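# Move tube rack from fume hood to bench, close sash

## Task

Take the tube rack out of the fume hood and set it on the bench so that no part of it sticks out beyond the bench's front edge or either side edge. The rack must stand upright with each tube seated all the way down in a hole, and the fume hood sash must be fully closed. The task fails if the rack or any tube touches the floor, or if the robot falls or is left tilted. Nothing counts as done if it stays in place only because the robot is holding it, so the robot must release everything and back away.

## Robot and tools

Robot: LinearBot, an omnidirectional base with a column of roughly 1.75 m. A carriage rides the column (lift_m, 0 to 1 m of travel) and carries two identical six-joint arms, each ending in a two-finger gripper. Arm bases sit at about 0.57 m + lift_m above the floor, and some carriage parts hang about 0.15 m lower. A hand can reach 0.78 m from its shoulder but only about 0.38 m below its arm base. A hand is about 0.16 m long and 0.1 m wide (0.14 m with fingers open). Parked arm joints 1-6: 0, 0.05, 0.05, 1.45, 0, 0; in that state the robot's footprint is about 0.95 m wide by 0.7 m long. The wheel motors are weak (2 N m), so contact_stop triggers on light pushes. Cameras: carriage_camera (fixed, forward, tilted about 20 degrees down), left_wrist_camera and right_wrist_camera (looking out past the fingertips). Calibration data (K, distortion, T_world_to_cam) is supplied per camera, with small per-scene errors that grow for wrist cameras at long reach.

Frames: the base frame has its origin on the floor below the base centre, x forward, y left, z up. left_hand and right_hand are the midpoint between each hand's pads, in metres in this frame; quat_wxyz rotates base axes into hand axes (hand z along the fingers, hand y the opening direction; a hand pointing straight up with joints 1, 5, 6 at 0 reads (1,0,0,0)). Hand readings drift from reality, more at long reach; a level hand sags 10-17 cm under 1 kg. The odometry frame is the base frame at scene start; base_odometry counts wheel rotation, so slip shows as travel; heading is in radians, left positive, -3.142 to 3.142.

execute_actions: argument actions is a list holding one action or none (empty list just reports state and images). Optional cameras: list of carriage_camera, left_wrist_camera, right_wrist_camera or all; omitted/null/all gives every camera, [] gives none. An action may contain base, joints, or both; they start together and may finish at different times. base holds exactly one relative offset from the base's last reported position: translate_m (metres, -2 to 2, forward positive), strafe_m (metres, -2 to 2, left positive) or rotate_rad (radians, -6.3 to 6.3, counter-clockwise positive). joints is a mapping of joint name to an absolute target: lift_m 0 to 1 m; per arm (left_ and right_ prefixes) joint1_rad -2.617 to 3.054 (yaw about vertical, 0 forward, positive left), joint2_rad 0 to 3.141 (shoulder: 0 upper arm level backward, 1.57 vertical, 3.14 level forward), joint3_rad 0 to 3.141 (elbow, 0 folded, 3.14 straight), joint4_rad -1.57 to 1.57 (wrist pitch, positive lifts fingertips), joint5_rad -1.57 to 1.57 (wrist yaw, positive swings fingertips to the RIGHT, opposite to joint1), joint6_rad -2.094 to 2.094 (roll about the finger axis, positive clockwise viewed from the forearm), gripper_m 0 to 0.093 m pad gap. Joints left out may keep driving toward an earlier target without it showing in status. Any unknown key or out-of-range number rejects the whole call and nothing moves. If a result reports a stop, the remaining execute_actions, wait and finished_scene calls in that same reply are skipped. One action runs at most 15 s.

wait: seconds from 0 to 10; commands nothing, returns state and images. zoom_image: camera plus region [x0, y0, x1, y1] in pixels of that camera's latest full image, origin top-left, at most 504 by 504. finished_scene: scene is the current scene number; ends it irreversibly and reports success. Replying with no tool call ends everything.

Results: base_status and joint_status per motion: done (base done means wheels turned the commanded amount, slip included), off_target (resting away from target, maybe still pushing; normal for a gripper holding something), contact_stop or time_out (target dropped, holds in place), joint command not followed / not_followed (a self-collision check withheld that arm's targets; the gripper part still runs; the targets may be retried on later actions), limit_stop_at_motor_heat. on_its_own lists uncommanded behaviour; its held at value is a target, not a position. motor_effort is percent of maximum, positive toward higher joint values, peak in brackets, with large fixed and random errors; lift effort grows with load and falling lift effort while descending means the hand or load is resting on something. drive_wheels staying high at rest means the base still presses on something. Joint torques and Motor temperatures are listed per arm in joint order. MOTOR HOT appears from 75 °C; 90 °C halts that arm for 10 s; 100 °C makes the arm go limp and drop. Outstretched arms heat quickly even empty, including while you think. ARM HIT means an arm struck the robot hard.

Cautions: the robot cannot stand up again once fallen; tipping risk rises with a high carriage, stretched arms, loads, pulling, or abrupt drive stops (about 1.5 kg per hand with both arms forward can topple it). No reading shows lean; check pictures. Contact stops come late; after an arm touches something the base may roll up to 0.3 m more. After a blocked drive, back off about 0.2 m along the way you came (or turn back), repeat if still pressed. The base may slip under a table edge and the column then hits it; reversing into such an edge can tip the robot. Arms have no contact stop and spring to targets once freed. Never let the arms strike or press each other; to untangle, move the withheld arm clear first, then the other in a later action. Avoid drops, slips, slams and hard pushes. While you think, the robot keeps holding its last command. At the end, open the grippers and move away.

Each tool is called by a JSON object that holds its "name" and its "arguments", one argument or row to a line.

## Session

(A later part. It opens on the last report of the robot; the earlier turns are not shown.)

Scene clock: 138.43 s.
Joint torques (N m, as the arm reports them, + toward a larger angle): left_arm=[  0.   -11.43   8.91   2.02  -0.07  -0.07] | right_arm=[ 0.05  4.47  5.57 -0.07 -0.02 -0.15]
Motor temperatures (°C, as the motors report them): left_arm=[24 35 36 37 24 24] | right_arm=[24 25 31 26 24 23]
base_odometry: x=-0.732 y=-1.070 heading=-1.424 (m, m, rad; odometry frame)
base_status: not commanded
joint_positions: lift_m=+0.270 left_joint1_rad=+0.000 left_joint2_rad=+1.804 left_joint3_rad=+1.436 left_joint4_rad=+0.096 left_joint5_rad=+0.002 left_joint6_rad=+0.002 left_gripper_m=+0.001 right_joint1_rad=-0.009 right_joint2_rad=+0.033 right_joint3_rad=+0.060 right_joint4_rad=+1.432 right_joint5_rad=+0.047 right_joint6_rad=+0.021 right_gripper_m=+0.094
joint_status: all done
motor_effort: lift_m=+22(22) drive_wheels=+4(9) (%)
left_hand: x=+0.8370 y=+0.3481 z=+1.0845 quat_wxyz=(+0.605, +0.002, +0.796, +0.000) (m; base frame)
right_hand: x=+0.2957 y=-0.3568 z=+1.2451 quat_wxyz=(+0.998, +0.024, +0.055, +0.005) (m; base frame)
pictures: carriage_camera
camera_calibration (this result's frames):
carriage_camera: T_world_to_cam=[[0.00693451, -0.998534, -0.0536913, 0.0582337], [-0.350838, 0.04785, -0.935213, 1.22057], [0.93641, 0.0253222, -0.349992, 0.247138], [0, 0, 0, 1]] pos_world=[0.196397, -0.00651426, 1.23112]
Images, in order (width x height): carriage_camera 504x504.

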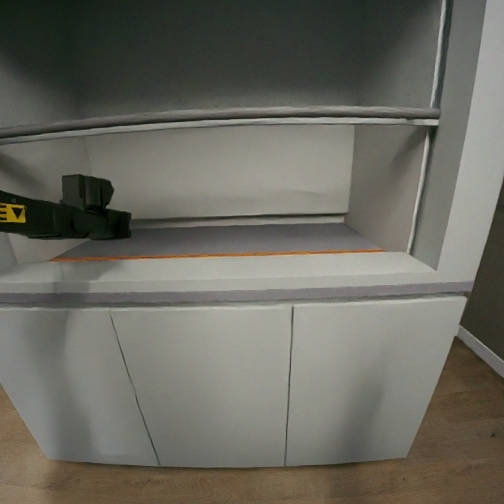

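{"name": "execute_actions", "arguments": {
  "actions": [
    {"base":{"translate_m":-0.12}}
  ],
  "cameras": []
}}

{"name": "execute_actions", "arguments": {
  "actions": [
    {"base":{"strafe_m":-0.25},"joints":{"lift_m":0.455,"left_joint2_rad":1.745,"left_joint3_rad":1.455,"left_joint4_rad":0.3,"left_joint6_rad":1.57,"left_gripper_m":0.093}}
  ]
}}

Scene clock: 142.33 s.
Joint torques (N m, as the arm reports them, + toward a larger angle): left_arm=[ -0.11 -11.53   8.95   2.04  -0.06  -0.08] | right_arm=[ 0.01  4.73  5.51 -0.03 -0.04 -0.17]
Motor temperatures (°C, as the motors report them): left_arm=[24 36 36 36 24 24] | right_arm=[24 26 31 26 24 23]
base_odometry: x=-0.750 y=-0.951 heading=-1.424 (m, m, rad; odometry frame)
base_status: done
joint_positions: lift_m=+0.270 left_joint1_rad=+0.000 left_joint2_rad=+1.804 left_joint3_rad=+1.436 left_joint4_rad=+0.096 left_joint5_rad=+0.002 left_joint6_rad=+0.002 left_gripper_m=+0.001 right_joint1_rad=-0.009 right_joint2_rad=+0.033 right_joint3_rad=+0.060 right_joint4_rad=+1.432 right_joint5_rad=+0.047 right_joint6_rad=+0.021 right_gripper_m=+0.094
joint_status: not commanded
motor_effort: lift_m=+22(22) drive_wheels=+1(30) (%)
left_hand: x=+0.8370 y=+0.3481 z=+1.0845 quat_wxyz=(+0.605, +0.002, +0.796, +0.000) (m; base frame)
right_hand: x=+0.2957 y=-0.3568 z=+1.2451 quat_wxyz=(+0.998, +0.024, +0.055, +0.005) (m; base frame)
pictures: none
No camera images: the call's "cameras" was empty. Leave "cameras" out to get every camera's image.

Scene clock: 144.63 s.
Joint torques (N m, as the arm reports them, + toward a larger angle): left_arm=[  0.1  -10.76   8.47   1.94  -0.06  -0.05] | right_arm=[ 0.02  4.45  5.46 -0.05  0.   -0.13]
Motor temperatures (°C, as the motors report them): left_arm=[24 36 36 36 24 24] | right_arm=[24 26 31 26 24 23]
base_odometry: x=-0.997 y=-0.988 heading=-1.424 (m, m, rad; odometry frame)
base_status: done
joint_positions: lift_m=+0.455 left_joint1_rad=-0.001 left_joint2_rad=+1.747 left_joint3_rad=+1.443 left_joint4_rad=+0.303 left_joint5_rad=+0.002 left_joint6_rad=+1.564 left_gripper_m=+0.093 right_joint1_rad=-0.009 right_joint2_rad=+0.033 right_joint3_rad=+0.060 right_joint4_rad=+1.431 right_joint5_rad=+0.046 right_joint6_rad=+0.021 right_gripper_m=+0.094
joint_status: all done
motor_effort: lift_m=+24(30) drive_wheels=-4(24) (%)
left_hand: x=+0.8327 y=+0.3475 z=+1.3542 quat_wxyz=(+0.502, +0.499, +0.501, +0.497) (m; base frame)
right_hand: x=+0.2958 y=-0.3567 z=+1.4299 quat_wxyz=(+0.998, +0.024, +0.056, +0.005) (m; base frame)
pictures: carriage_camera, left_wrist_camera, right_wrist_camera
camera_calibration (this result's frames):
carriage_camera: T_world_to_cam=[[0.00693451, -0.998534, -0.0536913, 0.0681558], [-0.350838, 0.04785, -0.935213, 1.3934], [0.93641, 0.0253222, -0.349992, 0.311816], [0, 0, 0, 1]] pos_world=[0.196397, -0.00651426, 1.41592]
left_wrist_camera: T_world_to_cam=[[-0.0886879, 0.00298449, -0.996055, 1.42351], [-0.630513, 0.773974, 0.0584594, 0.169563], [0.771096, 0.63321, -0.0667604, -0.64254], [0, 0, 0, 1]] pos_world=[0.72862, 0.271376, 1.36509]
right_wrist_camera: T_world_to_cam=[[0.0675883, -0.977359, -0.200503, -0.0842076], [0.726322, 0.185978, -0.661716, 0.807282], [0.684023, -0.100906, 0.722448, -1.15907], [0, 0, 0, 1]] pos_world=[0.212176, -0.349395, 1.35468]
Images, in order (width x height): carriage_camera 504x504, left_wrist_camera 504x504, right_wrist_camera 504x504.

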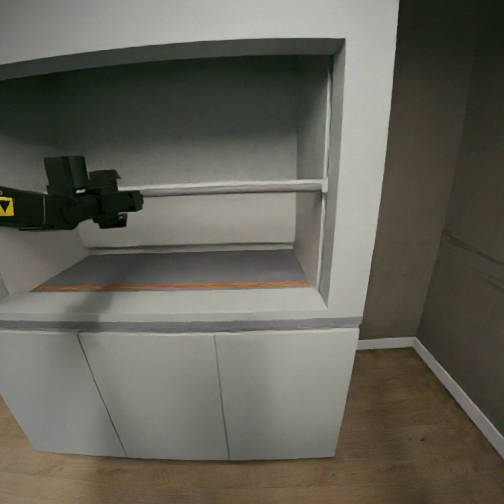

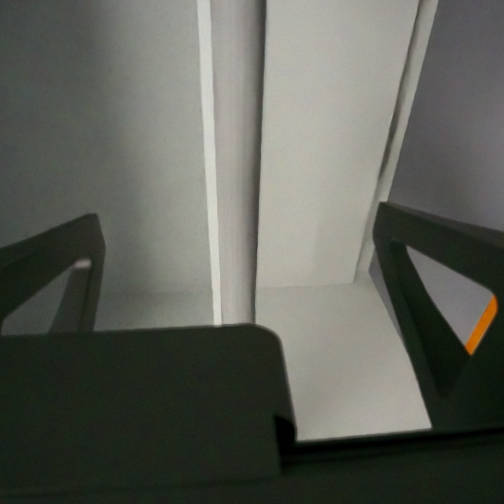

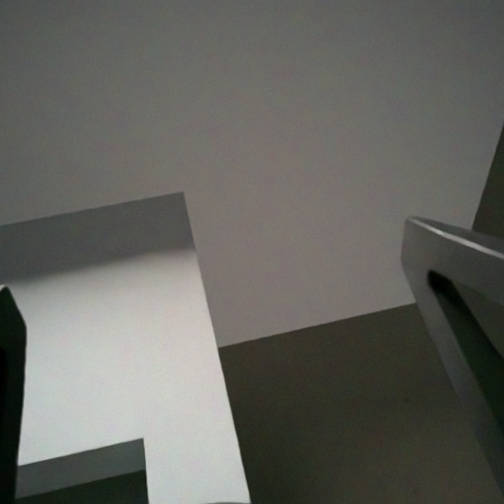

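Bar centred between fingers. Advance and grip.

{"name": "execute_actions", "arguments": {
  "actions": [
    {"base":{"translate_m":0.13}}
  ],
  "cameras": ["left_wrist_camera"]
}}

{"name": "execute_actions", "arguments": {
  "actions": [
    {"joints":{"left_gripper_m":0}}
  ],
  "cameras": ["left_wrist_camera"]
}}

{"name": "execute_actions", "arguments": {
  "actions": [
    {"joints":{"lift_m":0.3,"left_gripper_m":0}}
  ],
  "cameras": ["left_wrist_camera","carriage_camera"]
}}

Scene clock: 147.70 s.
Joint torques (N m, as the arm reports them, + toward a larger angle): left_arm=[  0.   -10.75   8.34   1.95  -0.06  -0.04] | right_arm=[-0.09  4.46  5.56 -0.02 -0.02 -0.14]
Motor temperatures (°C, as the motors report them): left_arm=[24 36 37 36 24 24] | right_arm=[24 26 31 26 24 23]
base_odometry: x=-0.979 y=-1.116 heading=-1.424 (m, m, rad; odometry frame)
base_status: done
joint_positions: lift_m=+0.455 left_joint1_rad=-0.001 left_joint2_rad=+1.747 left_joint3_rad=+1.443 left_joint4_rad=+0.302 left_joint5_rad=+0.002 left_joint6_rad=+1.564 left_gripper_m=+0.093 right_joint1_rad=-0.009 right_joint2_rad=+0.033 right_joint3_rad=+0.060 right_joint4_rad=+1.431 right_joint5_rad=+0.046 right_joint6_rad=+0.021 right_gripper_m=+0.094
joint_status: not commanded
motor_effort: lift_m=+24(24) drive_wheels=-4(25) (%)
left_hand: x=+0.8327 y=+0.3475 z=+1.3541 quat_wxyz=(+0.502, +0.500, +0.501, +0.497) (m; base frame)
right_hand: x=+0.2959 y=-0.3567 z=+1.4299 quat_wxyz=(+0.998, +0.024, +0.056, +0.005) (m; base frame)
pictures: left_wrist_camera
camera_calibration (this result's frames):
left_wrist_camera: T_world_to_cam=[[-0.0890679, 0.00298496, -0.996021, 1.42369], [-0.63049, 0.773974, 0.0587003, 0.169224], [0.77107, 0.63321, -0.0670543, -0.642127], [0, 0, 0, 1]] pos_world=[0.728624, 0.271376, 1.36504]
Images, in order (width x height): left_wrist_camera 504x504.

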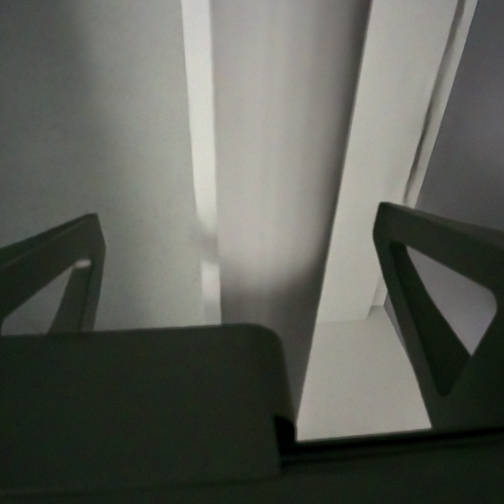

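Scene clock: 148.43 s.
Joint torques (N m, as the arm reports them, + toward a larger angle): left_arm=[  0.12 -10.79   8.56   2.1   -0.07  -0.18] | right_arm=[ 0.05  4.71  5.58 -0.03  0.   -0.15]
Motor temperatures (°C, as the motors report them): left_arm=[24 36 37 36 24 24] | right_arm=[24 26 31 26 24 23]
base_odometry: x=-0.979 y=-1.116 heading=-1.424 (m, m, rad; odometry frame)
base_status: not commanded
joint_positions: lift_m=+0.455 left_joint1_rad=-0.001 left_joint2_rad=+1.747 left_joint3_rad=+1.441 left_joint4_rad=+0.286 left_joint5_rad=+0.003 left_joint6_rad=+1.575 left_gripper_m=+0.022 right_joint1_rad=-0.009 right_joint2_rad=+0.033 right_joint3_rad=+0.060 right_joint4_rad=+1.431 right_joint5_rad=+0.046 right_joint6_rad=+0.021 right_gripper_m=+0.094
joint_status: left_gripper_m off_target (ended at +0.022, target +0.000)
motor_effort: lift_m=+24(24) drive_wheels=-2(5) (%)
left_hand: x=+0.8326 y=+0.3474 z=+1.3494 quat_wxyz=(+0.495, +0.507, +0.503, +0.495) (m; base frame)
right_hand: x=+0.2959 y=-0.3567 z=+1.4299 quat_wxyz=(+0.998, +0.024, +0.056, +0.005) (m; base frame)
pictures: left_wrist_camera
camera_calibration (this result's frames):
left_wrist_camera: T_world_to_cam=[[-0.106488, 0.0136797, -0.99422, 1.42736], [-0.628915, 0.773551, 0.0780045, 0.142293], [0.770147, 0.633586, -0.0737702, -0.632647], [0, 0, 0, 1]] pos_world=[0.728718, 0.27124, 1.36134]
Images, in order (width x height): left_wrist_camera 504x504.

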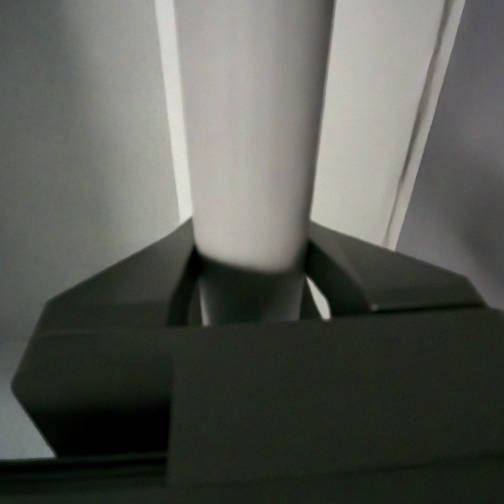

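Scene clock: 149.87 s.
Joint torques (N m, as the arm reports them, + toward a larger angle): left_arm=[-1.09 -8.91  1.39 -0.31  0.16 -0.18] | right_arm=[-0.08  4.48  5.55 -0.06 -0.04 -0.15]
Motor temperatures (°C, as the motors report them): left_arm=[24 36 36 35 24 24] | right_arm=[24 26 31 26 24 23]
base_odometry: x=-0.978 y=-1.118 heading=-1.429 (m, m, rad; odometry frame)
base_status: not commanded
joint_positions: lift_m=+0.301 left_joint1_rad=+0.015 left_joint2_rad=+1.728 left_joint3_rad=+1.539 left_joint4_rad=+0.541 left_joint5_rad=-0.016 left_joint6_rad=+1.577 left_gripper_m=+0.023 right_joint1_rad=-0.009 right_joint2_rad=+0.033 right_joint3_rad=+0.060 right_joint4_rad=+1.432 right_joint5_rad=+0.046 right_joint6_rad=+0.021 right_gripper_m=+0.094
joint_status: left_gripper_m off_target (ended at +0.023, target +0.000); the others done
motor_effort: lift_m=+18(18) drive_wheels=-95(100) (%)
left_hand: x=+0.8129 y=+0.3596 z=+1.3144 quat_wxyz=(+0.570, +0.398, +0.411, +0.589) (m; base frame)
right_hand: x=+0.2957 y=-0.3567 z=+1.2755 quat_wxyz=(+0.998, +0.024, +0.055, +0.005) (m; base frame)
pictures: carriage_camera, left_wrist_camera
camera_calibration (this result's frames):
carriage_camera: T_world_to_cam=[[0.00693451, -0.998534, -0.0536913, 0.0598668], [-0.350838, 0.04785, -0.935213, 1.24902], [0.93641, 0.0253222, -0.349992, 0.257783], [0, 0, 0, 1]] pos_world=[0.196397, -0.00651426, 1.26153]
left_wrist_camera: T_world_to_cam=[[0.260108, 0.0180968, -0.96541, 1.05278], [-0.641185, 0.750802, -0.158679, 0.452437], [0.72196, 0.66028, 0.206893, -0.967144], [0, 0, 0, 1]] pos_world=[0.714498, 0.279844, 1.28825]
Images, in order (width x height): carriage_camera 504x504, left_wrist_camera 504x504.

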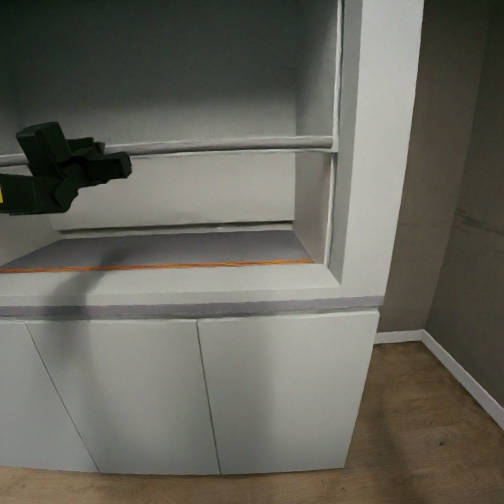

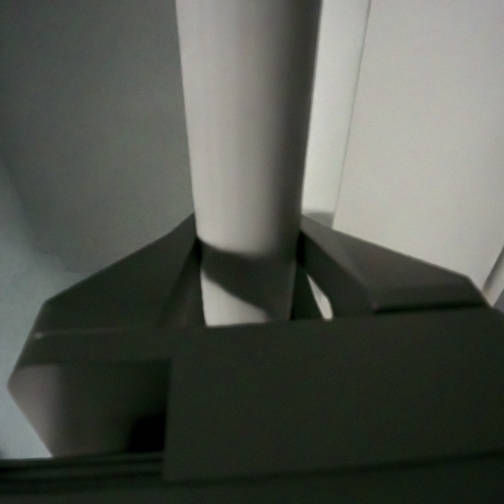

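{"name": "execute_actions", "arguments": {
  "actions": [
    {"joints":{"lift_m":0.2,"left_gripper_m":0,"left_joint4_rad":0.0,"left_joint2_rad":1.9,"left_joint3_rad":1.4},"base":{"translate_m":-0.02}}
  ],
  "cameras": ["carriage_camera"]
}}

Scene clock: 152.67 s.
Joint torques (N m, as the arm reports them, + toward a larger angle): left_arm=[-1.58  5.03  1.05 -1.8   0.3  -0.18] | right_arm=[ 0.    4.54  5.6  -0.04 -0.04 -0.16]
Motor temperatures (°C, as the motors report them): left_arm=[24 36 36 35 24 24] | right_arm=[24 26 31 26 24 23]
base_odometry: x=-0.980 y=-1.109 heading=-1.431 (m, m, rad; odometry frame)
base_status: translate_m contact_stop (by the wheels' count: -0.009 of -0.020)
joint_positions: lift_m=+0.200 left_joint1_rad=+0.021 left_joint2_rad=+1.703 left_joint3_rad=+1.491 left_joint4_rad=+0.427 left_joint5_rad=-0.030 left_joint6_rad=+1.578 left_gripper_m=+0.024 right_joint1_rad=-0.009 right_joint2_rad=+0.033 right_joint3_rad=+0.060 right_joint4_rad=+1.433 right_joint5_rad=+0.046 right_joint6_rad=+0.021 right_gripper_m=+0.094
joint_status: left_joint2_rad off_target (ended at +1.703, target +1.900); left_joint3_rad off_target (ended at +1.491, target +1.400); left_joint4_rad off_target (ended at +0.427, target +0.000); left_gripper_m off_target (ended at +0.024, target +0.000); the others done
motor_effort: lift_m=+19(19) drive_wheels=+23(100) (%)
left_hand: x=+0.8158 y=+0.3652 z=+1.1769 quat_wxyz=(+0.536, +0.432, +0.455, +0.565) (m; base frame)
right_hand: x=+0.2953 y=-0.3567 z=+1.1754 quat_wxyz=(+0.998, +0.024, +0.055, +0.005) (m; base frame)
pictures: carriage_camera
camera_calibration (this result's frames):
carriage_camera: T_world_to_cam=[[0.00693451, -0.998534, -0.0536913, 0.0544891], [-0.350838, 0.04785, -0.935213, 1.15535], [0.93641, 0.0253222, -0.349992, 0.222728], [0, 0, 0, 1]] pos_world=[0.196397, -0.00651426, 1.16138]
Images, in order (width x height): carriage_camera 504x504.

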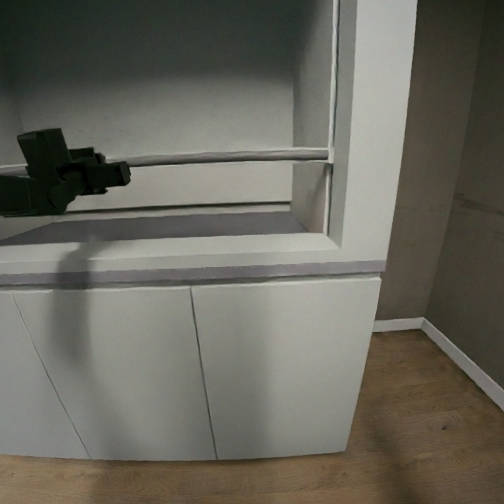

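Moving now. Continue.

{"name": "execute_actions", "arguments": {
  "actions": [
    {"joints":{"lift_m":0.0,"left_gripper_m":0,"left_joint4_rad":0.0,"left_joint2_rad":1.9,"left_joint3_rad":1.4}}
  ],
  "cameras": ["carriage_camera","left_wrist_camera"]
}}

Scene clock: 155.10 s.
Joint torques (N m, as the arm reports them, + toward a larger angle): left_arm=[-1.65  2.29 -6.29 -2.52  0.21 -0.31] | right_arm=[-0.04  4.82  5.37 -0.05 -0.05 -0.13]
Motor temperatures (°C, as the motors report them): left_arm=[24 35 36 36 24 24] | right_arm=[24 26 31 26 24 23]
base_odometry: x=-0.980 y=-1.110 heading=-1.432 (m, m, rad; odometry frame)
base_status: not commanded
joint_positions: lift_m=+0.005 left_joint1_rad=+0.022 left_joint2_rad=+1.735 left_joint3_rad=+1.595 left_joint4_rad=+0.497 left_joint5_rad=-0.026 left_joint6_rad=+1.586 left_gripper_m=+0.024 right_joint1_rad=-0.009 right_joint2_rad=+0.030 right_joint3_rad=+0.060 right_joint4_rad=+1.433 right_joint5_rad=+0.047 right_joint6_rad=+0.021 right_gripper_m=+0.094
joint_status: lift_m contact_stop (moved -0.195 of -0.200); left_joint2_rad off_target (ended at +1.735, target +1.900); left_joint3_rad off_target (ended at +1.595, target +1.400); left_joint4_rad off_target (ended at +0.496, target +0.000); left_gripper_m off_target (ended at +0.024, target +0.000)
on_its_own: lift_m is held at +0.005, not at your +0.000, since a contact_stop
motor_effort: lift_m=+20(21) drive_wheels=-13(26) (%)
left_hand: x=+0.8132 y=+0.3652 z=+1.0322 quat_wxyz=(+0.564, +0.394, +0.412, +0.597) (m; base frame)
right_hand: x=+0.2947 y=-0.3568 z=+0.9801 quat_wxyz=(+0.998, +0.024, +0.054, +0.005) (m; base frame)
pictures: carriage_camera, left_wrist_camera
camera_calibration (this result's frames):
carriage_camera: T_world_to_cam=[[0.00693451, -0.998534, -0.0536913, 0.0440043], [-0.350838, 0.04785, -0.935213, 0.972721], [0.93641, 0.0253222, -0.349992, 0.154382], [0, 0, 0, 1]] pos_world=[0.196397, -0.00651426, 0.966096]
left_wrist_camera: T_world_to_cam=[[0.264187, 0.0280069, -0.964065, 0.771827], [-0.65451, 0.739386, -0.157878, 0.417857], [0.708394, 0.672699, 0.213667, -0.913091], [0, 0, 0, 1]] pos_world=[0.716413, 0.283662, 1.00516]
Images, in order (width x height): carriage_camera 504x504, left_wrist_camera 504x504.

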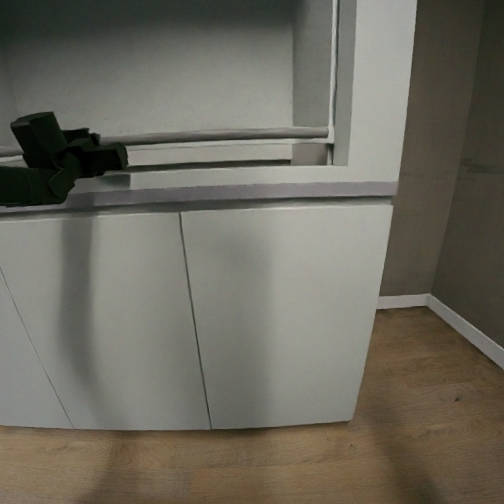

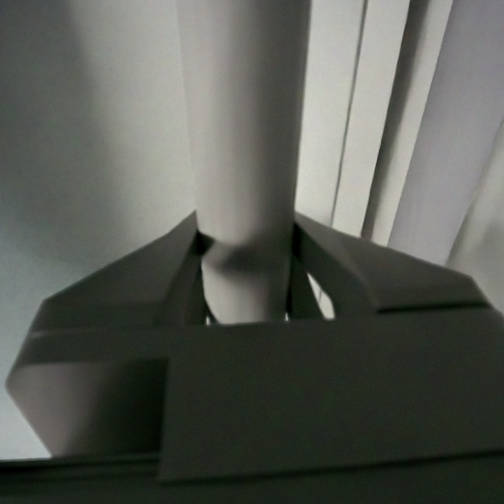

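{"name": "execute_actions", "arguments": {
  "actions": [
    {"joints":{"left_gripper_m":0,"left_joint4_rad":0.0,"left_joint2_rad":2.2,"left_joint3_rad":1.5}}
  ],
  "cameras": ["carriage_camera","left_wrist_camera"]
}}

Scene clock: 156.90 s.
Joint torques (N m, as the arm reports them, + toward a larger angle): left_arm=[-1.5   9.39 -0.49 -2.55  0.23 -0.28] | right_arm=[ 0.01  4.8   5.55 -0.04 -0.01 -0.14]
Motor temperatures (°C, as the motors report them): left_arm=[24 35 35 36 24 24] | right_arm=[24 26 31 26 24 23]
base_odometry: x=-0.980 y=-1.109 heading=-1.431 (m, m, rad; odometry frame)
base_status: not commanded
joint_positions: lift_m=+0.005 left_joint1_rad=+0.021 left_joint2_rad=+1.755 left_joint3_rad=+1.610 left_joint4_rad=+0.500 left_joint5_rad=-0.026 left_joint6_rad=+1.586 left_gripper_m=+0.024 right_joint1_rad=-0.009 right_joint2_rad=+0.030 right_joint3_rad=+0.060 right_joint4_rad=+1.433 right_joint5_rad=+0.047 right_joint6_rad=+0.021 right_gripper_m=+0.094
joint_status: left_joint2_rad off_target (ended at +1.754, target +2.200); left_joint3_rad off_target (ended at +1.610, target +1.500); left_joint4_rad off_target (ended at +0.500, target +0.000); left_gripper_m off_target (ended at +0.024, target +0.000)
on_its_own: lift_m is held at +0.005, not at your +0.000, since a contact_stop
motor_effort: lift_m=+20(21) drive_wheels=+24(26) (%)
left_hand: x=+0.8186 y=+0.3642 z=+1.0297 quat_wxyz=(+0.565, +0.395, +0.412, +0.596) (m; base frame)
right_hand: x=+0.2947 y=-0.3568 z=+0.9801 quat_wxyz=(+0.998, +0.024, +0.054, +0.005) (m; base frame)
pictures: carriage_camera, left_wrist_camera
camera_calibration (this result's frames):
carriage_camera: T_world_to_cam=[[0.00693451, -0.998534, -0.0536913, 0.0440043], [-0.350838, 0.04785, -0.935213, 0.972721], [0.93641, 0.0253222, -0.349992, 0.154382], [0, 0, 0, 1]] pos_world=[0.196397, -0.00651426, 0.966096]
left_wrist_camera: T_world_to_cam=[[0.262748, 0.0278522, -0.964462, 0.769688], [-0.653439, 0.740597, -0.156629, 0.419043], [0.709916, 0.671372, 0.212791, -0.915578], [0, 0, 0, 1]] pos_world=[0.721568, 0.282913, 1.0028]
Images, in order (width x height): carriage_camera 504x504, left_wrist_camera 504x504.

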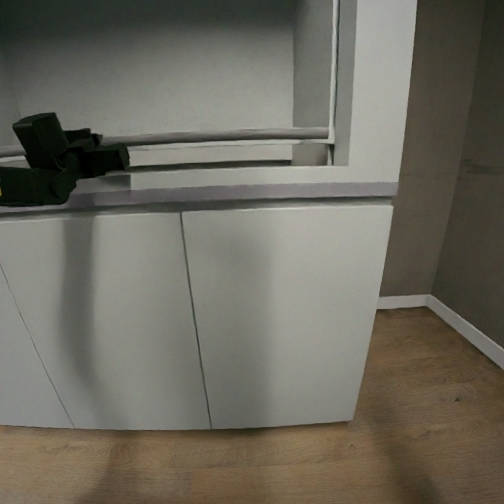

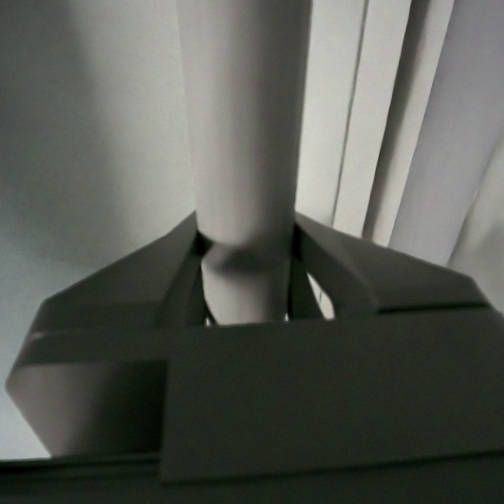

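{"name": "execute_actions", "arguments": {
  "actions": [
    {"joints":{"left_gripper_m":0.06,"left_joint4_rad":0.45,"left_joint2_rad":1.75,"left_joint3_rad":1.6}}
  ],
  "cameras": []
}}

{"name": "execute_actions", "arguments": {
  "actions": [
    {"base":{"translate_m":-0.15}}
  ],
  "cameras": []
}}

{"name": "execute_actions", "arguments": {
  "actions": [
    {"joints":{"lift_m":0.2,"left_gripper_m":0,"left_joint4_rad":0.0,"left_joint2_rad":1.745,"left_joint3_rad":1.455,"left_joint6_rad":0,"left_joint1_rad":0,"left_joint5_rad":0}}
  ]
}}

Scene clock: 161.67 s.
Joint torques (N m, as the arm reports them, + toward a larger angle): left_arm=[ -1.04 -10.19   5.57   1.11  -0.01  -0.22] | right_arm=[-0.08  4.72  5.6  -0.06 -0.02 -0.13]
Motor temperatures (°C, as the motors report them): left_arm=[24 35 35 37 24 24] | right_arm=[24 26 31 26 24 23]
base_odometry: x=-0.980 y=-1.109 heading=-1.431 (m, m, rad; odometry frame)
base_status: not commanded
joint_positions: lift_m=+0.005 left_joint1_rad=+0.013 left_joint2_rad=+1.749 left_joint3_rad=+1.625 left_joint4_rad=+0.520 left_joint5_rad=-0.006 left_joint6_rad=+1.579 left_gripper_m=+0.060 right_joint1_rad=-0.009 right_joint2_rad=+0.030 right_joint3_rad=+0.060 right_joint4_rad=+1.432 right_joint5_rad=+0.047 right_joint6_rad=+0.021 right_gripper_m=+0.094
joint_status: left_joint4_rad off_target (ended at +0.520, target +0.450); the others done
on_its_own: lift_m is held at +0.005, not at your +0.000, since a contact_stop
motor_effort: lift_m=+21(22) drive_wheels=+9(50) (%)
left_hand: x=+0.8130 y=+0.3566 z=+1.0446 quat_wxyz=(+0.581, +0.389, +0.394, +0.596) (m; base frame)
right_hand: x=+0.2948 y=-0.3568 z=+0.9800 quat_wxyz=(+0.998, +0.024, +0.054, +0.005) (m; base frame)
pictures: none
No camera images: the call's "cameras" was empty. Leave "cameras" out to get every camera's image.

Scene clock: 163.50 s.
Joint torques (N m, as the arm reports them, + toward a larger angle): left_arm=[ -0.69 -10.2    5.55   1.65  -0.03  -0.2 ] | right_arm=[ 0.    4.75  5.51 -0.07 -0.04 -0.15]
Motor temperatures (°C, as the motors report them): left_arm=[24 36 34 37 24 24] | right_arm=[24 26 31 26 24 23]
base_odometry: x=-1.001 y=-0.961 heading=-1.431 (m, m, rad; odometry frame)
base_status: done
joint_positions: lift_m=+0.005 left_joint1_rad=+0.010 left_joint2_rad=+1.749 left_joint3_rad=+1.625 left_joint4_rad=+0.462 left_joint5_rad=-0.002 left_joint6_rad=+1.577 left_gripper_m=+0.060 right_joint1_rad=-0.009 right_joint2_rad=+0.030 right_joint3_rad=+0.060 right_joint4_rad=+1.433 right_joint5_rad=+0.047 right_joint6_rad=+0.021 right_gripper_m=+0.094
joint_status: not commanded
on_its_own: lift_m is held at +0.005, not at your +0.000, since a contact_stop; left_joint4_rad moved -0.058 to your old target +0.450
motor_effort: lift_m=+21(21) drive_wheels=-4(28) (%)
left_hand: x=+0.8181 y=+0.3542 z=+1.0313 quat_wxyz=(+0.572, +0.407, +0.410, +0.582) (m; base frame)
right_hand: x=+0.2947 y=-0.3568 z=+0.9800 quat_wxyz=(+0.998, +0.024, +0.054, +0.005) (m; base frame)
pictures: none
No camera images: the call's "cameras" was empty. Leave "cameras" out to get every camera's image.

Scene clock: 165.23 s.
Joint torques (N m, as the arm reports them, + toward a larger angle): left_arm=[ -0.75 -10.89   7.04   1.91  -0.05  -0.1 ] | right_arm=[ 0.05  4.69  5.58 -0.03 -0.04 -0.13]
Motor temperatures (°C, as the motors report them): left_arm=[24 36 35 36 24 24] | right_arm=[24 26 31 26 24 23]
base_odometry: x=-1.001 y=-0.961 heading=-1.431 (m, m, rad; odometry frame)
base_status: not commanded
joint_positions: lift_m=+0.200 left_joint1_rad=+0.010 left_joint2_rad=+1.746 left_joint3_rad=+1.463 left_joint4_rad=+0.009 left_joint5_rad=-0.002 left_joint6_rad=+0.006 left_gripper_m=+0.001 right_joint1_rad=-0.009 right_joint2_rad=+0.030 right_joint3_rad=+0.060 right_joint4_rad=+1.432 right_joint5_rad=+0.047 right_joint6_rad=+0.021 right_gripper_m=+0.094
joint_status: all done
motor_effort: lift_m=+24(29) drive_wheels=-4(5) (%)
left_hand: x=+0.8237 y=+0.3543 z=+1.0386 quat_wxyz=(+0.604, -0.002, +0.797, +0.005) (m; base frame)
right_hand: x=+0.2948 y=-0.3568 z=+1.1750 quat_wxyz=(+0.998, +0.024, +0.054, +0.005) (m; base frame)
pictures: carriage_camera, left_wrist_camera, right_wrist_camera
camera_calibration (this result's frames):
carriage_camera: T_world_to_cam=[[0.00693451, -0.998534, -0.0536913, 0.0544661], [-0.350838, 0.04785, -0.935213, 1.15495], [0.93641, 0.0253222, -0.349992, 0.222578], [0, 0, 0, 1]] pos_world=[0.196397, -0.00651426, 1.16095]
left_wrist_camera: T_world_to_cam=[[-0.0774043, -0.996965, 0.00833055, 0.410128], [-0.818331, 0.0587578, -0.571735, 1.23966], [0.569511, -0.0510719, -0.820396, 0.530251], [0, 0, 0, 1]] pos_world=[0.744212, 0.363124, 1.14035]
right_wrist_camera: T_world_to_cam=[[0.06812, -0.977218, -0.201011, -0.134892], [0.728358, 0.1864, -0.659355, 0.63605], [0.681802, -0.101493, 0.724462, -0.976195], [0, 0, 0, 1]] pos_world=[0.211488, -0.349456, 1.09948]
Images, in order (width x height): carriage_camera 504x504, left_wrist_camera 504x504, right_wrist_camera 504x504.

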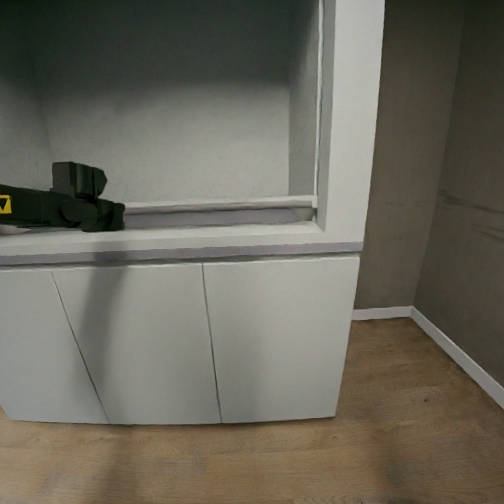

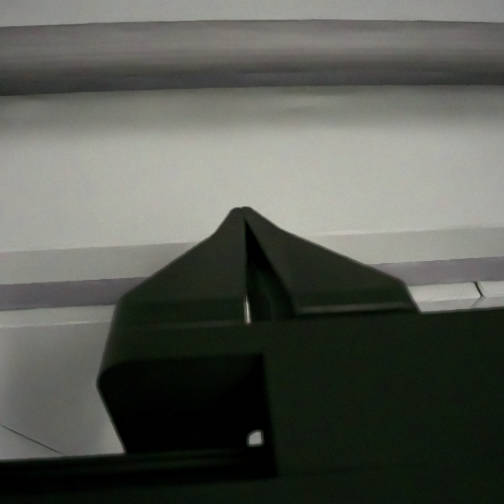

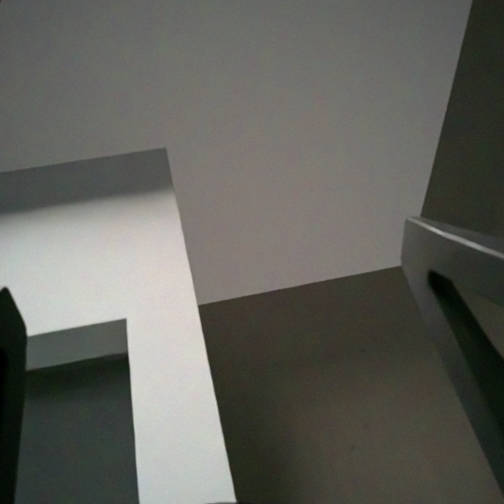

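{"name": "execute_actions", "arguments": {
  "actions": [
    {"joints":{"lift_m":0.25},"base":{"translate_m":0.03}}
  ],
  "cameras": []
}}

{"name": "execute_actions", "arguments": {
  "actions": [
    {"base":{"translate_m":0.13}}
  ],
  "cameras": ["left_wrist_camera"]
}}

{"name": "execute_actions", "arguments": {
  "actions": [
    {"joints":{"lift_m":0.1,"left_joint4_rad":-0.2}}
  ],
  "cameras": ["left_wrist_camera","carriage_camera"]
}}

Scene clock: 167.93 s.
Joint torques (N m, as the arm reports them, + toward a larger angle): left_arm=[ -0.65 -10.06   7.04   1.93  -0.01  -0.1 ] | right_arm=[-0.01  4.78  5.64 -0.04 -0.01 -0.16]
Motor temperatures (°C, as the motors report them): left_arm=[24 36 35 36 24 24] | right_arm=[24 26 31 26 24 23]
base_odometry: x=-0.997 y=-0.990 heading=-1.432 (m, m, rad; odometry frame)
base_status: done
joint_positions: lift_m=+0.250 left_joint1_rad=+0.009 left_joint2_rad=+1.740 left_joint3_rad=+1.463 left_joint4_rad=+0.006 left_joint5_rad=-0.002 left_joint6_rad=+0.006 left_gripper_m=+0.001 right_joint1_rad=-0.009 right_joint2_rad=+0.030 right_joint3_rad=+0.060 right_joint4_rad=+1.431 right_joint5_rad=+0.047 right_joint6_rad=+0.021 right_gripper_m=+0.094
joint_status: all done
motor_effort: lift_m=+24(30) drive_wheels=+10(19) (%)
left_hand: x=+0.8223 y=+0.3536 z=+1.0910 quat_wxyz=(+0.605, -0.001, +0.796, +0.005) (m; base frame)
right_hand: x=+0.2950 y=-0.3568 z=+1.2249 quat_wxyz=(+0.998, +0.024, +0.055, +0.005) (m; base frame)
pictures: none
No camera images: the call's "cameras" was empty. Leave "cameras" out to get every camera's image.

Scene clock: 169.67 s.
Joint torques (N m, as the arm reports them, + toward a larger angle): left_arm=[ -0.86 -10.09   7.01   1.98  -0.02  -0.12] | right_arm=[-0.13  4.78  5.58 -0.11 -0.02 -0.14]
Motor temperatures (°C, as the motors report them): left_arm=[24 36 35 36 24 24] | right_arm=[24 26 31 26 24 23]
base_odometry: x=-0.979 y=-1.119 heading=-1.432 (m, m, rad; odometry frame)
base_status: done
joint_positions: lift_m=+0.250 left_joint1_rad=+0.009 left_joint2_rad=+1.740 left_joint3_rad=+1.463 left_joint4_rad=+0.005 left_joint5_rad=-0.002 left_joint6_rad=+0.006 left_gripper_m=+0.001 right_joint1_rad=-0.009 right_joint2_rad=+0.030 right_joint3_rad=+0.060 right_joint4_rad=+1.431 right_joint5_rad=+0.047 right_joint6_rad=+0.021 right_gripper_m=+0.094
joint_status: not commanded
motor_effort: lift_m=+24(24) drive_wheels=-4(28) (%)
left_hand: x=+0.8222 y=+0.3536 z=+1.0907 quat_wxyz=(+0.605, -0.001, +0.796, +0.005) (m; base frame)
right_hand: x=+0.2950 y=-0.3568 z=+1.2249 quat_wxyz=(+0.998, +0.024, +0.055, +0.005) (m; base frame)
pictures: left_wrist_camera
camera_calibration (this result's frames):
left_wrist_camera: T_world_to_cam=[[-0.0785578, -0.996876, 0.00819749, 0.41], [-0.81739, 0.0597019, -0.572982, 1.26858], [0.570703, -0.0517128, -0.819527, 0.572078], [0, 0, 0, 1]] pos_world=[0.742647, 0.362567, 1.19235]
Images, in order (width x height): left_wrist_camera 504x504.

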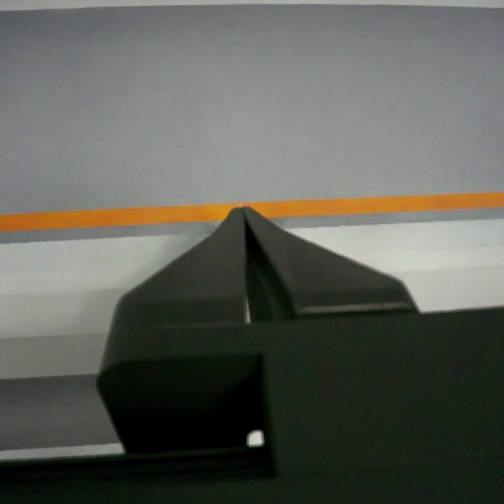

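Scene clock: 170.80 s.
Joint torques (N m, as the arm reports them, + toward a larger angle): left_arm=[-0.57 -1.53  1.97 -1.02 -0.02 -0.08] | right_arm=[-0.06  4.71  5.57 -0.04  0.   -0.15]
Motor temperatures (°C, as the motors report them): left_arm=[24 36 35 36 24 24] | right_arm=[24 26 31 26 24 23]
base_odometry: x=-0.979 y=-1.119 heading=-1.432 (m, m, rad; odometry frame)
base_status: not commanded
joint_positions: lift_m=+0.100 left_joint1_rad=+0.008 left_joint2_rad=+1.643 left_joint3_rad=+1.533 left_joint4_rad=+0.144 left_joint5_rad=+0.000 left_joint6_rad=+0.003 left_gripper_m=+0.001 right_joint1_rad=-0.009 right_joint2_rad=+0.030 right_joint3_rad=+0.060 right_joint4_rad=+1.431 right_joint5_rad=+0.046 right_joint6_rad=+0.021 right_gripper_m=+0.094
joint_status: left_joint4_rad off_target (ended at +0.144, target -0.200); the others done
motor_effort: lift_m=+19(19) drive_wheels=-2(5) (%)
left_hand: x=+0.8037 y=+0.3531 z=+1.0608 quat_wxyz=(+0.719, -0.002, +0.695, +0.004) (m; base frame)
right_hand: x=+0.2950 y=-0.3567 z=+1.0754 quat_wxyz=(+0.998, +0.024, +0.055, +0.005) (m; base frame)
pictures: carriage_camera, left_wrist_camera
camera_calibration (this result's frames):
carriage_camera: T_world_to_cam=[[0.00693451, -0.998534, -0.0536913, 0.0491222], [-0.350838, 0.04785, -0.935213, 1.06187], [0.93641, 0.0253222, -0.349992, 0.187744], [0, 0, 0, 1]] pos_world=[0.196397, -0.00651426, 1.06142]
left_wrist_camera: T_world_to_cam=[[-0.0786097, -0.996791, -0.0151037, 0.432961], [-0.606461, 0.0598408, -0.792858, 1.29999], [0.791218, -0.0531665, -0.609219, 0.158273], [0, 0, 0, 1]] pos_world=[0.697198, 0.362194, 1.13367]
Images, in order (width x height): carriage_camera 504x504, left_wrist_camera 504x504.

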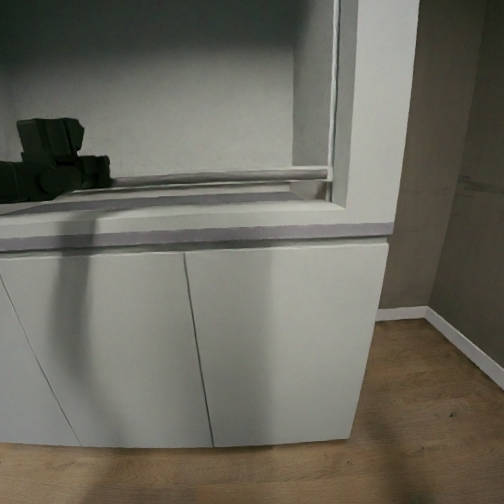

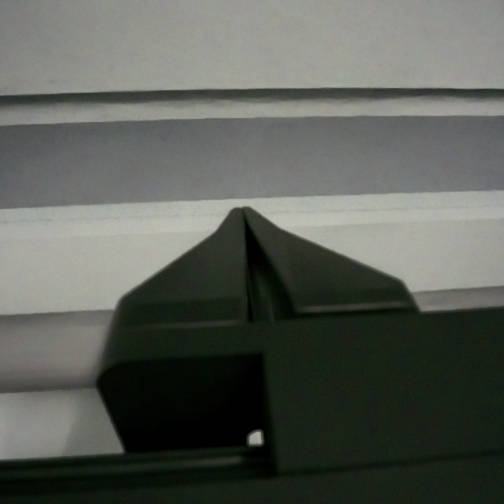

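Press harder with the shoulder.

{"name": "execute_actions", "arguments": {
  "actions": [
    {"joints":{"lift_m":0.06,"left_joint4_rad":-0.3,"left_joint2_rad":2.05,"left_joint3_rad":1.4}}
  ],
  "cameras": ["left_wrist_camera","carriage_camera"]
}}

Scene clock: 172.70 s.
Joint torques (N m, as the arm reports them, + toward a larger angle): left_arm=[-0.49 10.26 -3.03 -3.06 -0.05 -0.05] | right_arm=[ 0.01  4.62  5.58 -0.03 -0.02 -0.13]
Motor temperatures (°C, as the motors report them): left_arm=[24 36 34 36 24 24] | right_arm=[24 26 31 26 24 23]
base_odometry: x=-0.979 y=-1.118 heading=-1.432 (m, m, rad; odometry frame)
base_status: not commanded
joint_positions: lift_m=+0.060 left_joint1_rad=+0.008 left_joint2_rad=+1.654 left_joint3_rad=+1.547 left_joint4_rad=+0.273 left_joint5_rad=+0.001 left_joint6_rad=+0.003 left_gripper_m=+0.001 right_joint1_rad=-0.009 right_joint2_rad=+0.030 right_joint3_rad=+0.060 right_joint4_rad=+1.432 right_joint5_rad=+0.046 right_joint6_rad=+0.021 right_gripper_m=+0.094
joint_status: left_joint2_rad off_target (ended at +1.654, target +2.050); left_joint3_rad off_target (ended at +1.547, target +1.400); left_joint4_rad off_target (ended at +0.273, target -0.300); the others done
motor_effort: lift_m=+18(19) drive_wheels=+14(16) (%)
left_hand: x=+0.8033 y=+0.3527 z=+1.0532 quat_wxyz=(+0.763, -0.001, +0.646, +0.004) (m; base frame)
right_hand: x=+0.2949 y=-0.3567 z=+1.0355 quat_wxyz=(+0.998, +0.024, +0.054, +0.005) (m; base frame)
pictures: carriage_camera, left_wrist_camera
camera_calibration (this result's frames):
carriage_camera: T_world_to_cam=[[0.00693451, -0.998534, -0.0536913, 0.0469775], [-0.350838, 0.04785, -0.935213, 1.02451], [0.93641, 0.0253222, -0.349992, 0.173763], [0, 0, 0, 1]] pos_world=[0.196397, -0.00651426, 1.02147]
left_wrist_camera: T_world_to_cam=[[-0.0774018, -0.996648, -0.0264978, 0.443392], [-0.497747, 0.0616572, -0.865128, 1.28188], [0.863862, -0.0537732, -0.500851, -0.0183569], [0, 0, 0, 1]] pos_world=[0.688231, 0.361881, 1.11155]
Images, in order (width x height): carriage_camera 504x504, left_wrist_camera 504x504.

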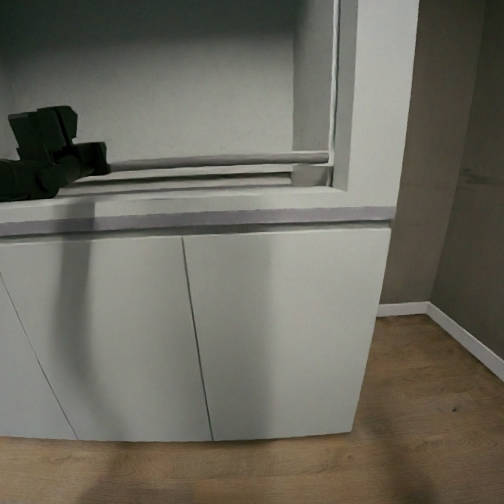

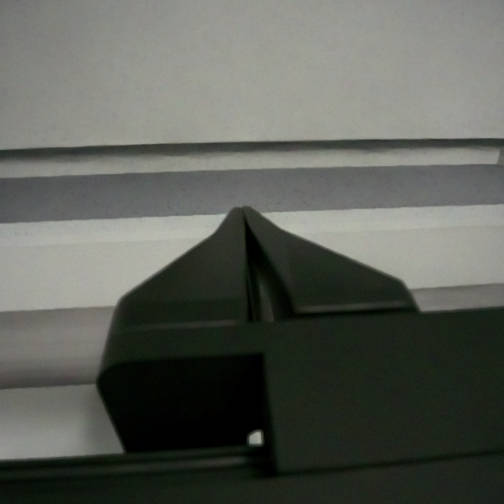

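{"name": "execute_actions", "arguments": {
  "actions": [
    {"joints":{"lift_m":0.3,"left_joint4_rad":0.0,"left_joint2_rad":1.745,"left_joint3_rad":1.455}}
  ],
  "cameras": []
}}

{"name": "execute_actions", "arguments": {
  "actions": [
    {"joints":{"lift_m":0.35,"left_joint4_rad":-1.1,"left_joint2_rad":1.95,"left_joint3_rad":1.6,"left_joint6_rad":1.57,"left_gripper_m":0.02},"base":{"translate_m":-0.05}}
  ]
}}

Scene clock: 176.43 s.
Joint torques (N m, as the arm reports them, + toward a larger angle): left_arm=[ -0.59 -10.31   6.44   1.89  -0.03  -0.12] | right_arm=[ 0.03  4.67  5.54 -0.04 -0.06 -0.16]
Motor temperatures (°C, as the motors report them): left_arm=[24 36 34 37 24 24] | right_arm=[24 26 31 26 24 23]
base_odometry: x=-0.979 y=-1.119 heading=-1.432 (m, m, rad; odometry frame)
base_status: not commanded
joint_positions: lift_m=+0.300 left_joint1_rad=+0.008 left_joint2_rad=+1.737 left_joint3_rad=+1.470 left_joint4_rad=+0.017 left_joint5_rad=-0.002 left_joint6_rad=+0.007 left_gripper_m=+0.001 right_joint1_rad=-0.009 right_joint2_rad=+0.030 right_joint3_rad=+0.060 right_joint4_rad=+1.431 right_joint5_rad=+0.046 right_joint6_rad=+0.021 right_gripper_m=+0.094
joint_status: all done
motor_effort: lift_m=+24(26) drive_wheels=+6(16) (%)
left_hand: x=+0.8230 y=+0.3533 z=+1.1480 quat_wxyz=(+0.613, -0.001, +0.790, +0.005) (m; base frame)
right_hand: x=+0.2951 y=-0.3567 z=+1.2749 quat_wxyz=(+0.998, +0.024, +0.055, +0.005) (m; base frame)
pictures: none
No camera images: the call's "cameras" was empty. Leave "cameras" out to get every camera's image.

Scene clock: 178.17 s.
Joint torques (N m, as the arm reports them, + toward a larger angle): left_arm=[ -0.62 -10.2    6.23   0.55   0.06   0.06] | right_arm=[ 0.03  4.8   5.43 -0.04 -0.04 -0.12]
Motor temperatures (°C, as the motors report them): left_arm=[24 36 34 37 24 24] | right_arm=[24 26 31 26 24 23]
base_odometry: x=-0.986 y=-1.069 heading=-1.432 (m, m, rad; odometry frame)
base_status: done
joint_positions: lift_m=+0.350 left_joint1_rad=+0.008 left_joint2_rad=+1.937 left_joint3_rad=+1.601 left_joint4_rad=-1.091 left_joint5_rad=-0.002 left_joint6_rad=+1.564 left_gripper_m=+0.020 right_joint1_rad=-0.009 right_joint2_rad=+0.030 right_joint3_rad=+0.060 right_joint4_rad=+1.432 right_joint5_rad=+0.046 right_joint6_rad=+0.021 right_gripper_m=+0.094
joint_status: all done
motor_effort: lift_m=+23(29) drive_wheels=+4(29) (%)
left_hand: x=+0.6699 y=+0.3521 z=+0.9846 quat_wxyz=(+0.050, +0.700, +0.710, +0.052) (m; base frame)
right_hand: x=+0.2949 y=-0.3567 z=+1.3249 quat_wxyz=(+0.998, +0.024, +0.054, +0.005) (m; base frame)
pictures: carriage_camera, left_wrist_camera, right_wrist_camera
camera_calibration (this result's frames):
carriage_camera: T_world_to_cam=[[0.00693451, -0.998534, -0.0536913, 0.0625182], [-0.350838, 0.04785, -0.935213, 1.2952], [0.93641, 0.0253222, -0.349992, 0.275067], [0, 0, 0, 1]] pos_world=[0.196397, -0.00651426, 1.31092]
left_wrist_camera: T_world_to_cam=[[-0.998395, -0.00542965, -0.0563713, 0.728034], [-0.0401414, 0.769999, 0.636781, -0.878605], [0.0399484, 0.638022, -0.768981, 0.634896], [0, 0, 0, 1]] pos_world=[0.666234, 0.275401, 1.08874]
right_wrist_camera: T_world_to_cam=[[0.0680834, -0.97729, -0.20067, -0.105158], [0.728097, 0.186183, -0.659705, 0.735312], [0.682085, -0.101192, 0.724238, -1.08457], [0, 0, 0, 1]] pos_world=[0.211553, -0.349423, 1.24948]
Images, in order (width x height): carriage_camera 504x504, left_wrist_camera 504x504, right_wrist_camera 504x504.

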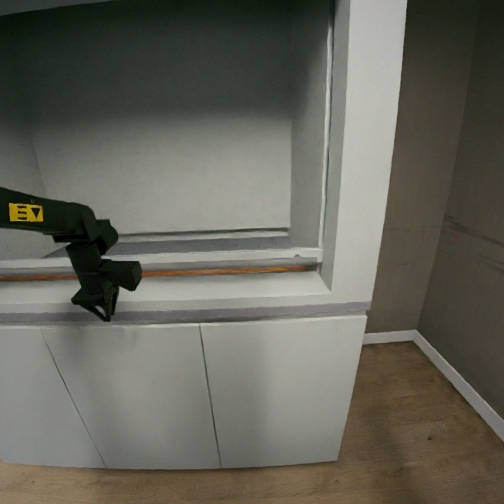

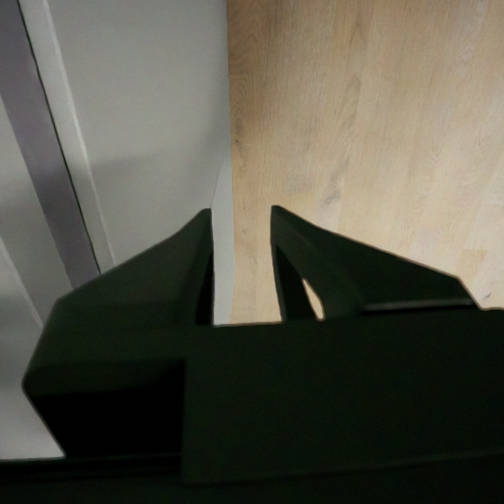

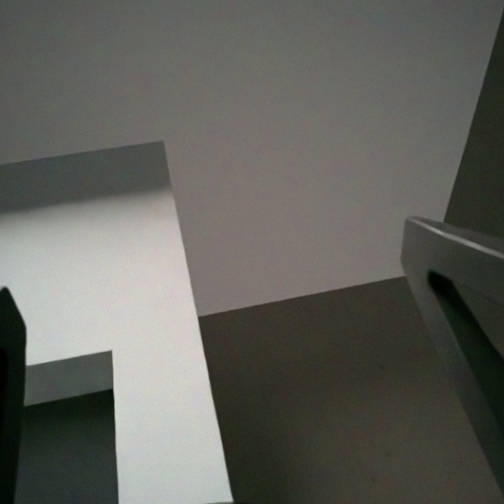

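{"name": "execute_actions", "arguments": {
  "actions": [
    {"joints":{"lift_m":0.48,"left_joint4_rad":-0.85}}
  ],
  "cameras": []
}}

{"name": "execute_actions", "arguments": {
  "actions": [
    {"base":{"translate_m":0.14}}
  ],
  "cameras": ["left_wrist_camera","carriage_camera"]
}}

Scene clock: 180.73 s.
Joint torques (N m, as the arm reports them, + toward a larger angle): left_arm=[ -0.4  -11.39   6.76   1.     0.05   0.02] | right_arm=[ 0.03  4.79  5.57 -0.05 -0.05 -0.14]
Motor temperatures (°C, as the motors report them): left_arm=[24 36 34 36 24 24] | right_arm=[24 26 32 26 24 23]
base_odometry: x=-0.986 y=-1.069 heading=-1.432 (m, m, rad; odometry frame)
base_status: not commanded
joint_positions: lift_m=+0.480 left_joint1_rad=+0.008 left_joint2_rad=+1.948 left_joint3_rad=+1.601 left_joint4_rad=-0.855 left_joint5_rad=-0.002 left_joint6_rad=+1.564 left_gripper_m=+0.020 right_joint1_rad=-0.009 right_joint2_rad=+0.030 right_joint3_rad=+0.060 right_joint4_rad=+1.431 right_joint5_rad=+0.046 right_joint6_rad=+0.021 right_gripper_m=+0.094
joint_status: all done
motor_effort: lift_m=+24(29) drive_wheels=+3(4) (%)
left_hand: x=+0.7256 y=+0.3526 z=+1.1247 quat_wxyz=(+0.129, +0.690, +0.700, +0.131) (m; base frame)
right_hand: x=+0.2950 y=-0.3567 z=+1.4549 quat_wxyz=(+0.998, +0.024, +0.055, +0.005) (m; base frame)
pictures: none
No camera images: the call's "cameras" was empty. Leave "cameras" out to get every camera's image.

Scene clock: 182.60 s.
Joint torques (N m, as the arm reports them, + toward a larger angle): left_arm=[-0.51 -7.76  7.06  2.    0.07  0.02] | right_arm=[-0.01  4.82  5.63 -0.03 -0.01 -0.13]
Motor temperatures (°C, as the motors report them): left_arm=[24 36 34 36 24 24] | right_arm=[24 26 32 26 24 23]
base_odometry: x=-0.967 y=-1.207 heading=-1.432 (m, m, rad; odometry frame)
base_status: translate_m contact_stop (by the wheels' count: +0.139 of +0.140)
joint_positions: lift_m=+0.480 left_joint1_rad=+0.007 left_joint2_rad=+1.907 left_joint3_rad=+1.592 left_joint4_rad=-0.993 left_joint5_rad=-0.002 left_joint6_rad=+1.564 left_gripper_m=+0.020 right_joint1_rad=-0.009 right_joint2_rad=+0.030 right_joint3_rad=+0.060 right_joint4_rad=+1.430 right_joint5_rad=+0.046 right_joint6_rad=+0.021 right_gripper_m=+0.094
joint_status: not commanded
motor_effort: lift_m=+24(24) drive_wheels=+10(28) (%)
left_hand: x=+0.6915 y=+0.3520 z=+1.1285 quat_wxyz=(+0.092, +0.696, +0.706, +0.094) (m; base frame)
right_hand: x=+0.2954 y=-0.3567 z=+1.4549 quat_wxyz=(+0.998, +0.024, +0.055, +0.005) (m; base frame)
pictures: carriage_camera, left_wrist_camera
camera_calibration (this result's frames):
carriage_camera: T_world_to_cam=[[0.00693451, -0.998534, -0.0536913, 0.0694962], [-0.350838, 0.04785, -0.935213, 1.41675], [0.93641, 0.0253222, -0.349992, 0.320554], [0, 0, 0, 1]] pos_world=[0.196397, -0.00651426, 1.44088]
left_wrist_camera: T_world_to_cam=[[-0.984711, -0.00419001, -0.174146, 0.88074], [-0.114398, 0.769472, 0.628352, -0.908168], [0.131368, 0.638667, -0.758187, 0.669113], [0, 0, 0, 1]] pos_world=[0.675482, 0.27516, 1.23134]
Images, in order (width x height): carriage_camera 504x504, left_wrist_camera 504x504.

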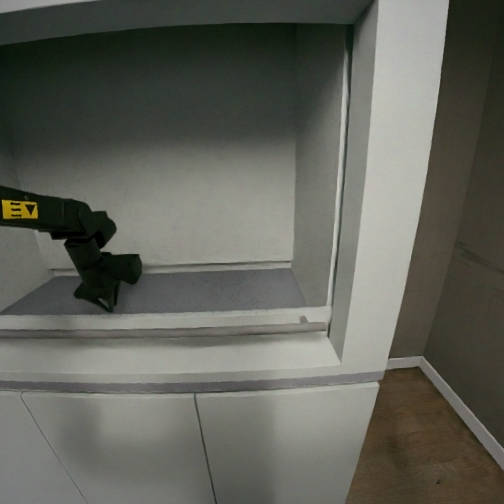

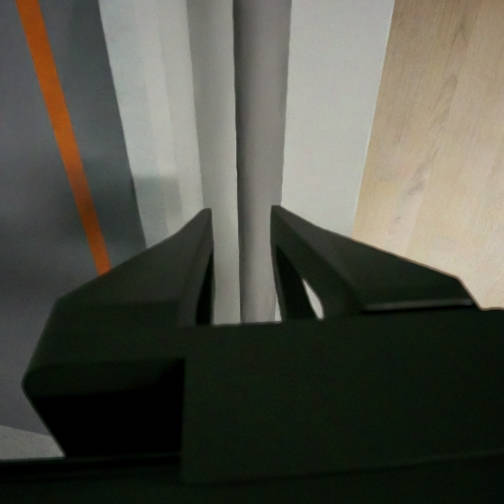

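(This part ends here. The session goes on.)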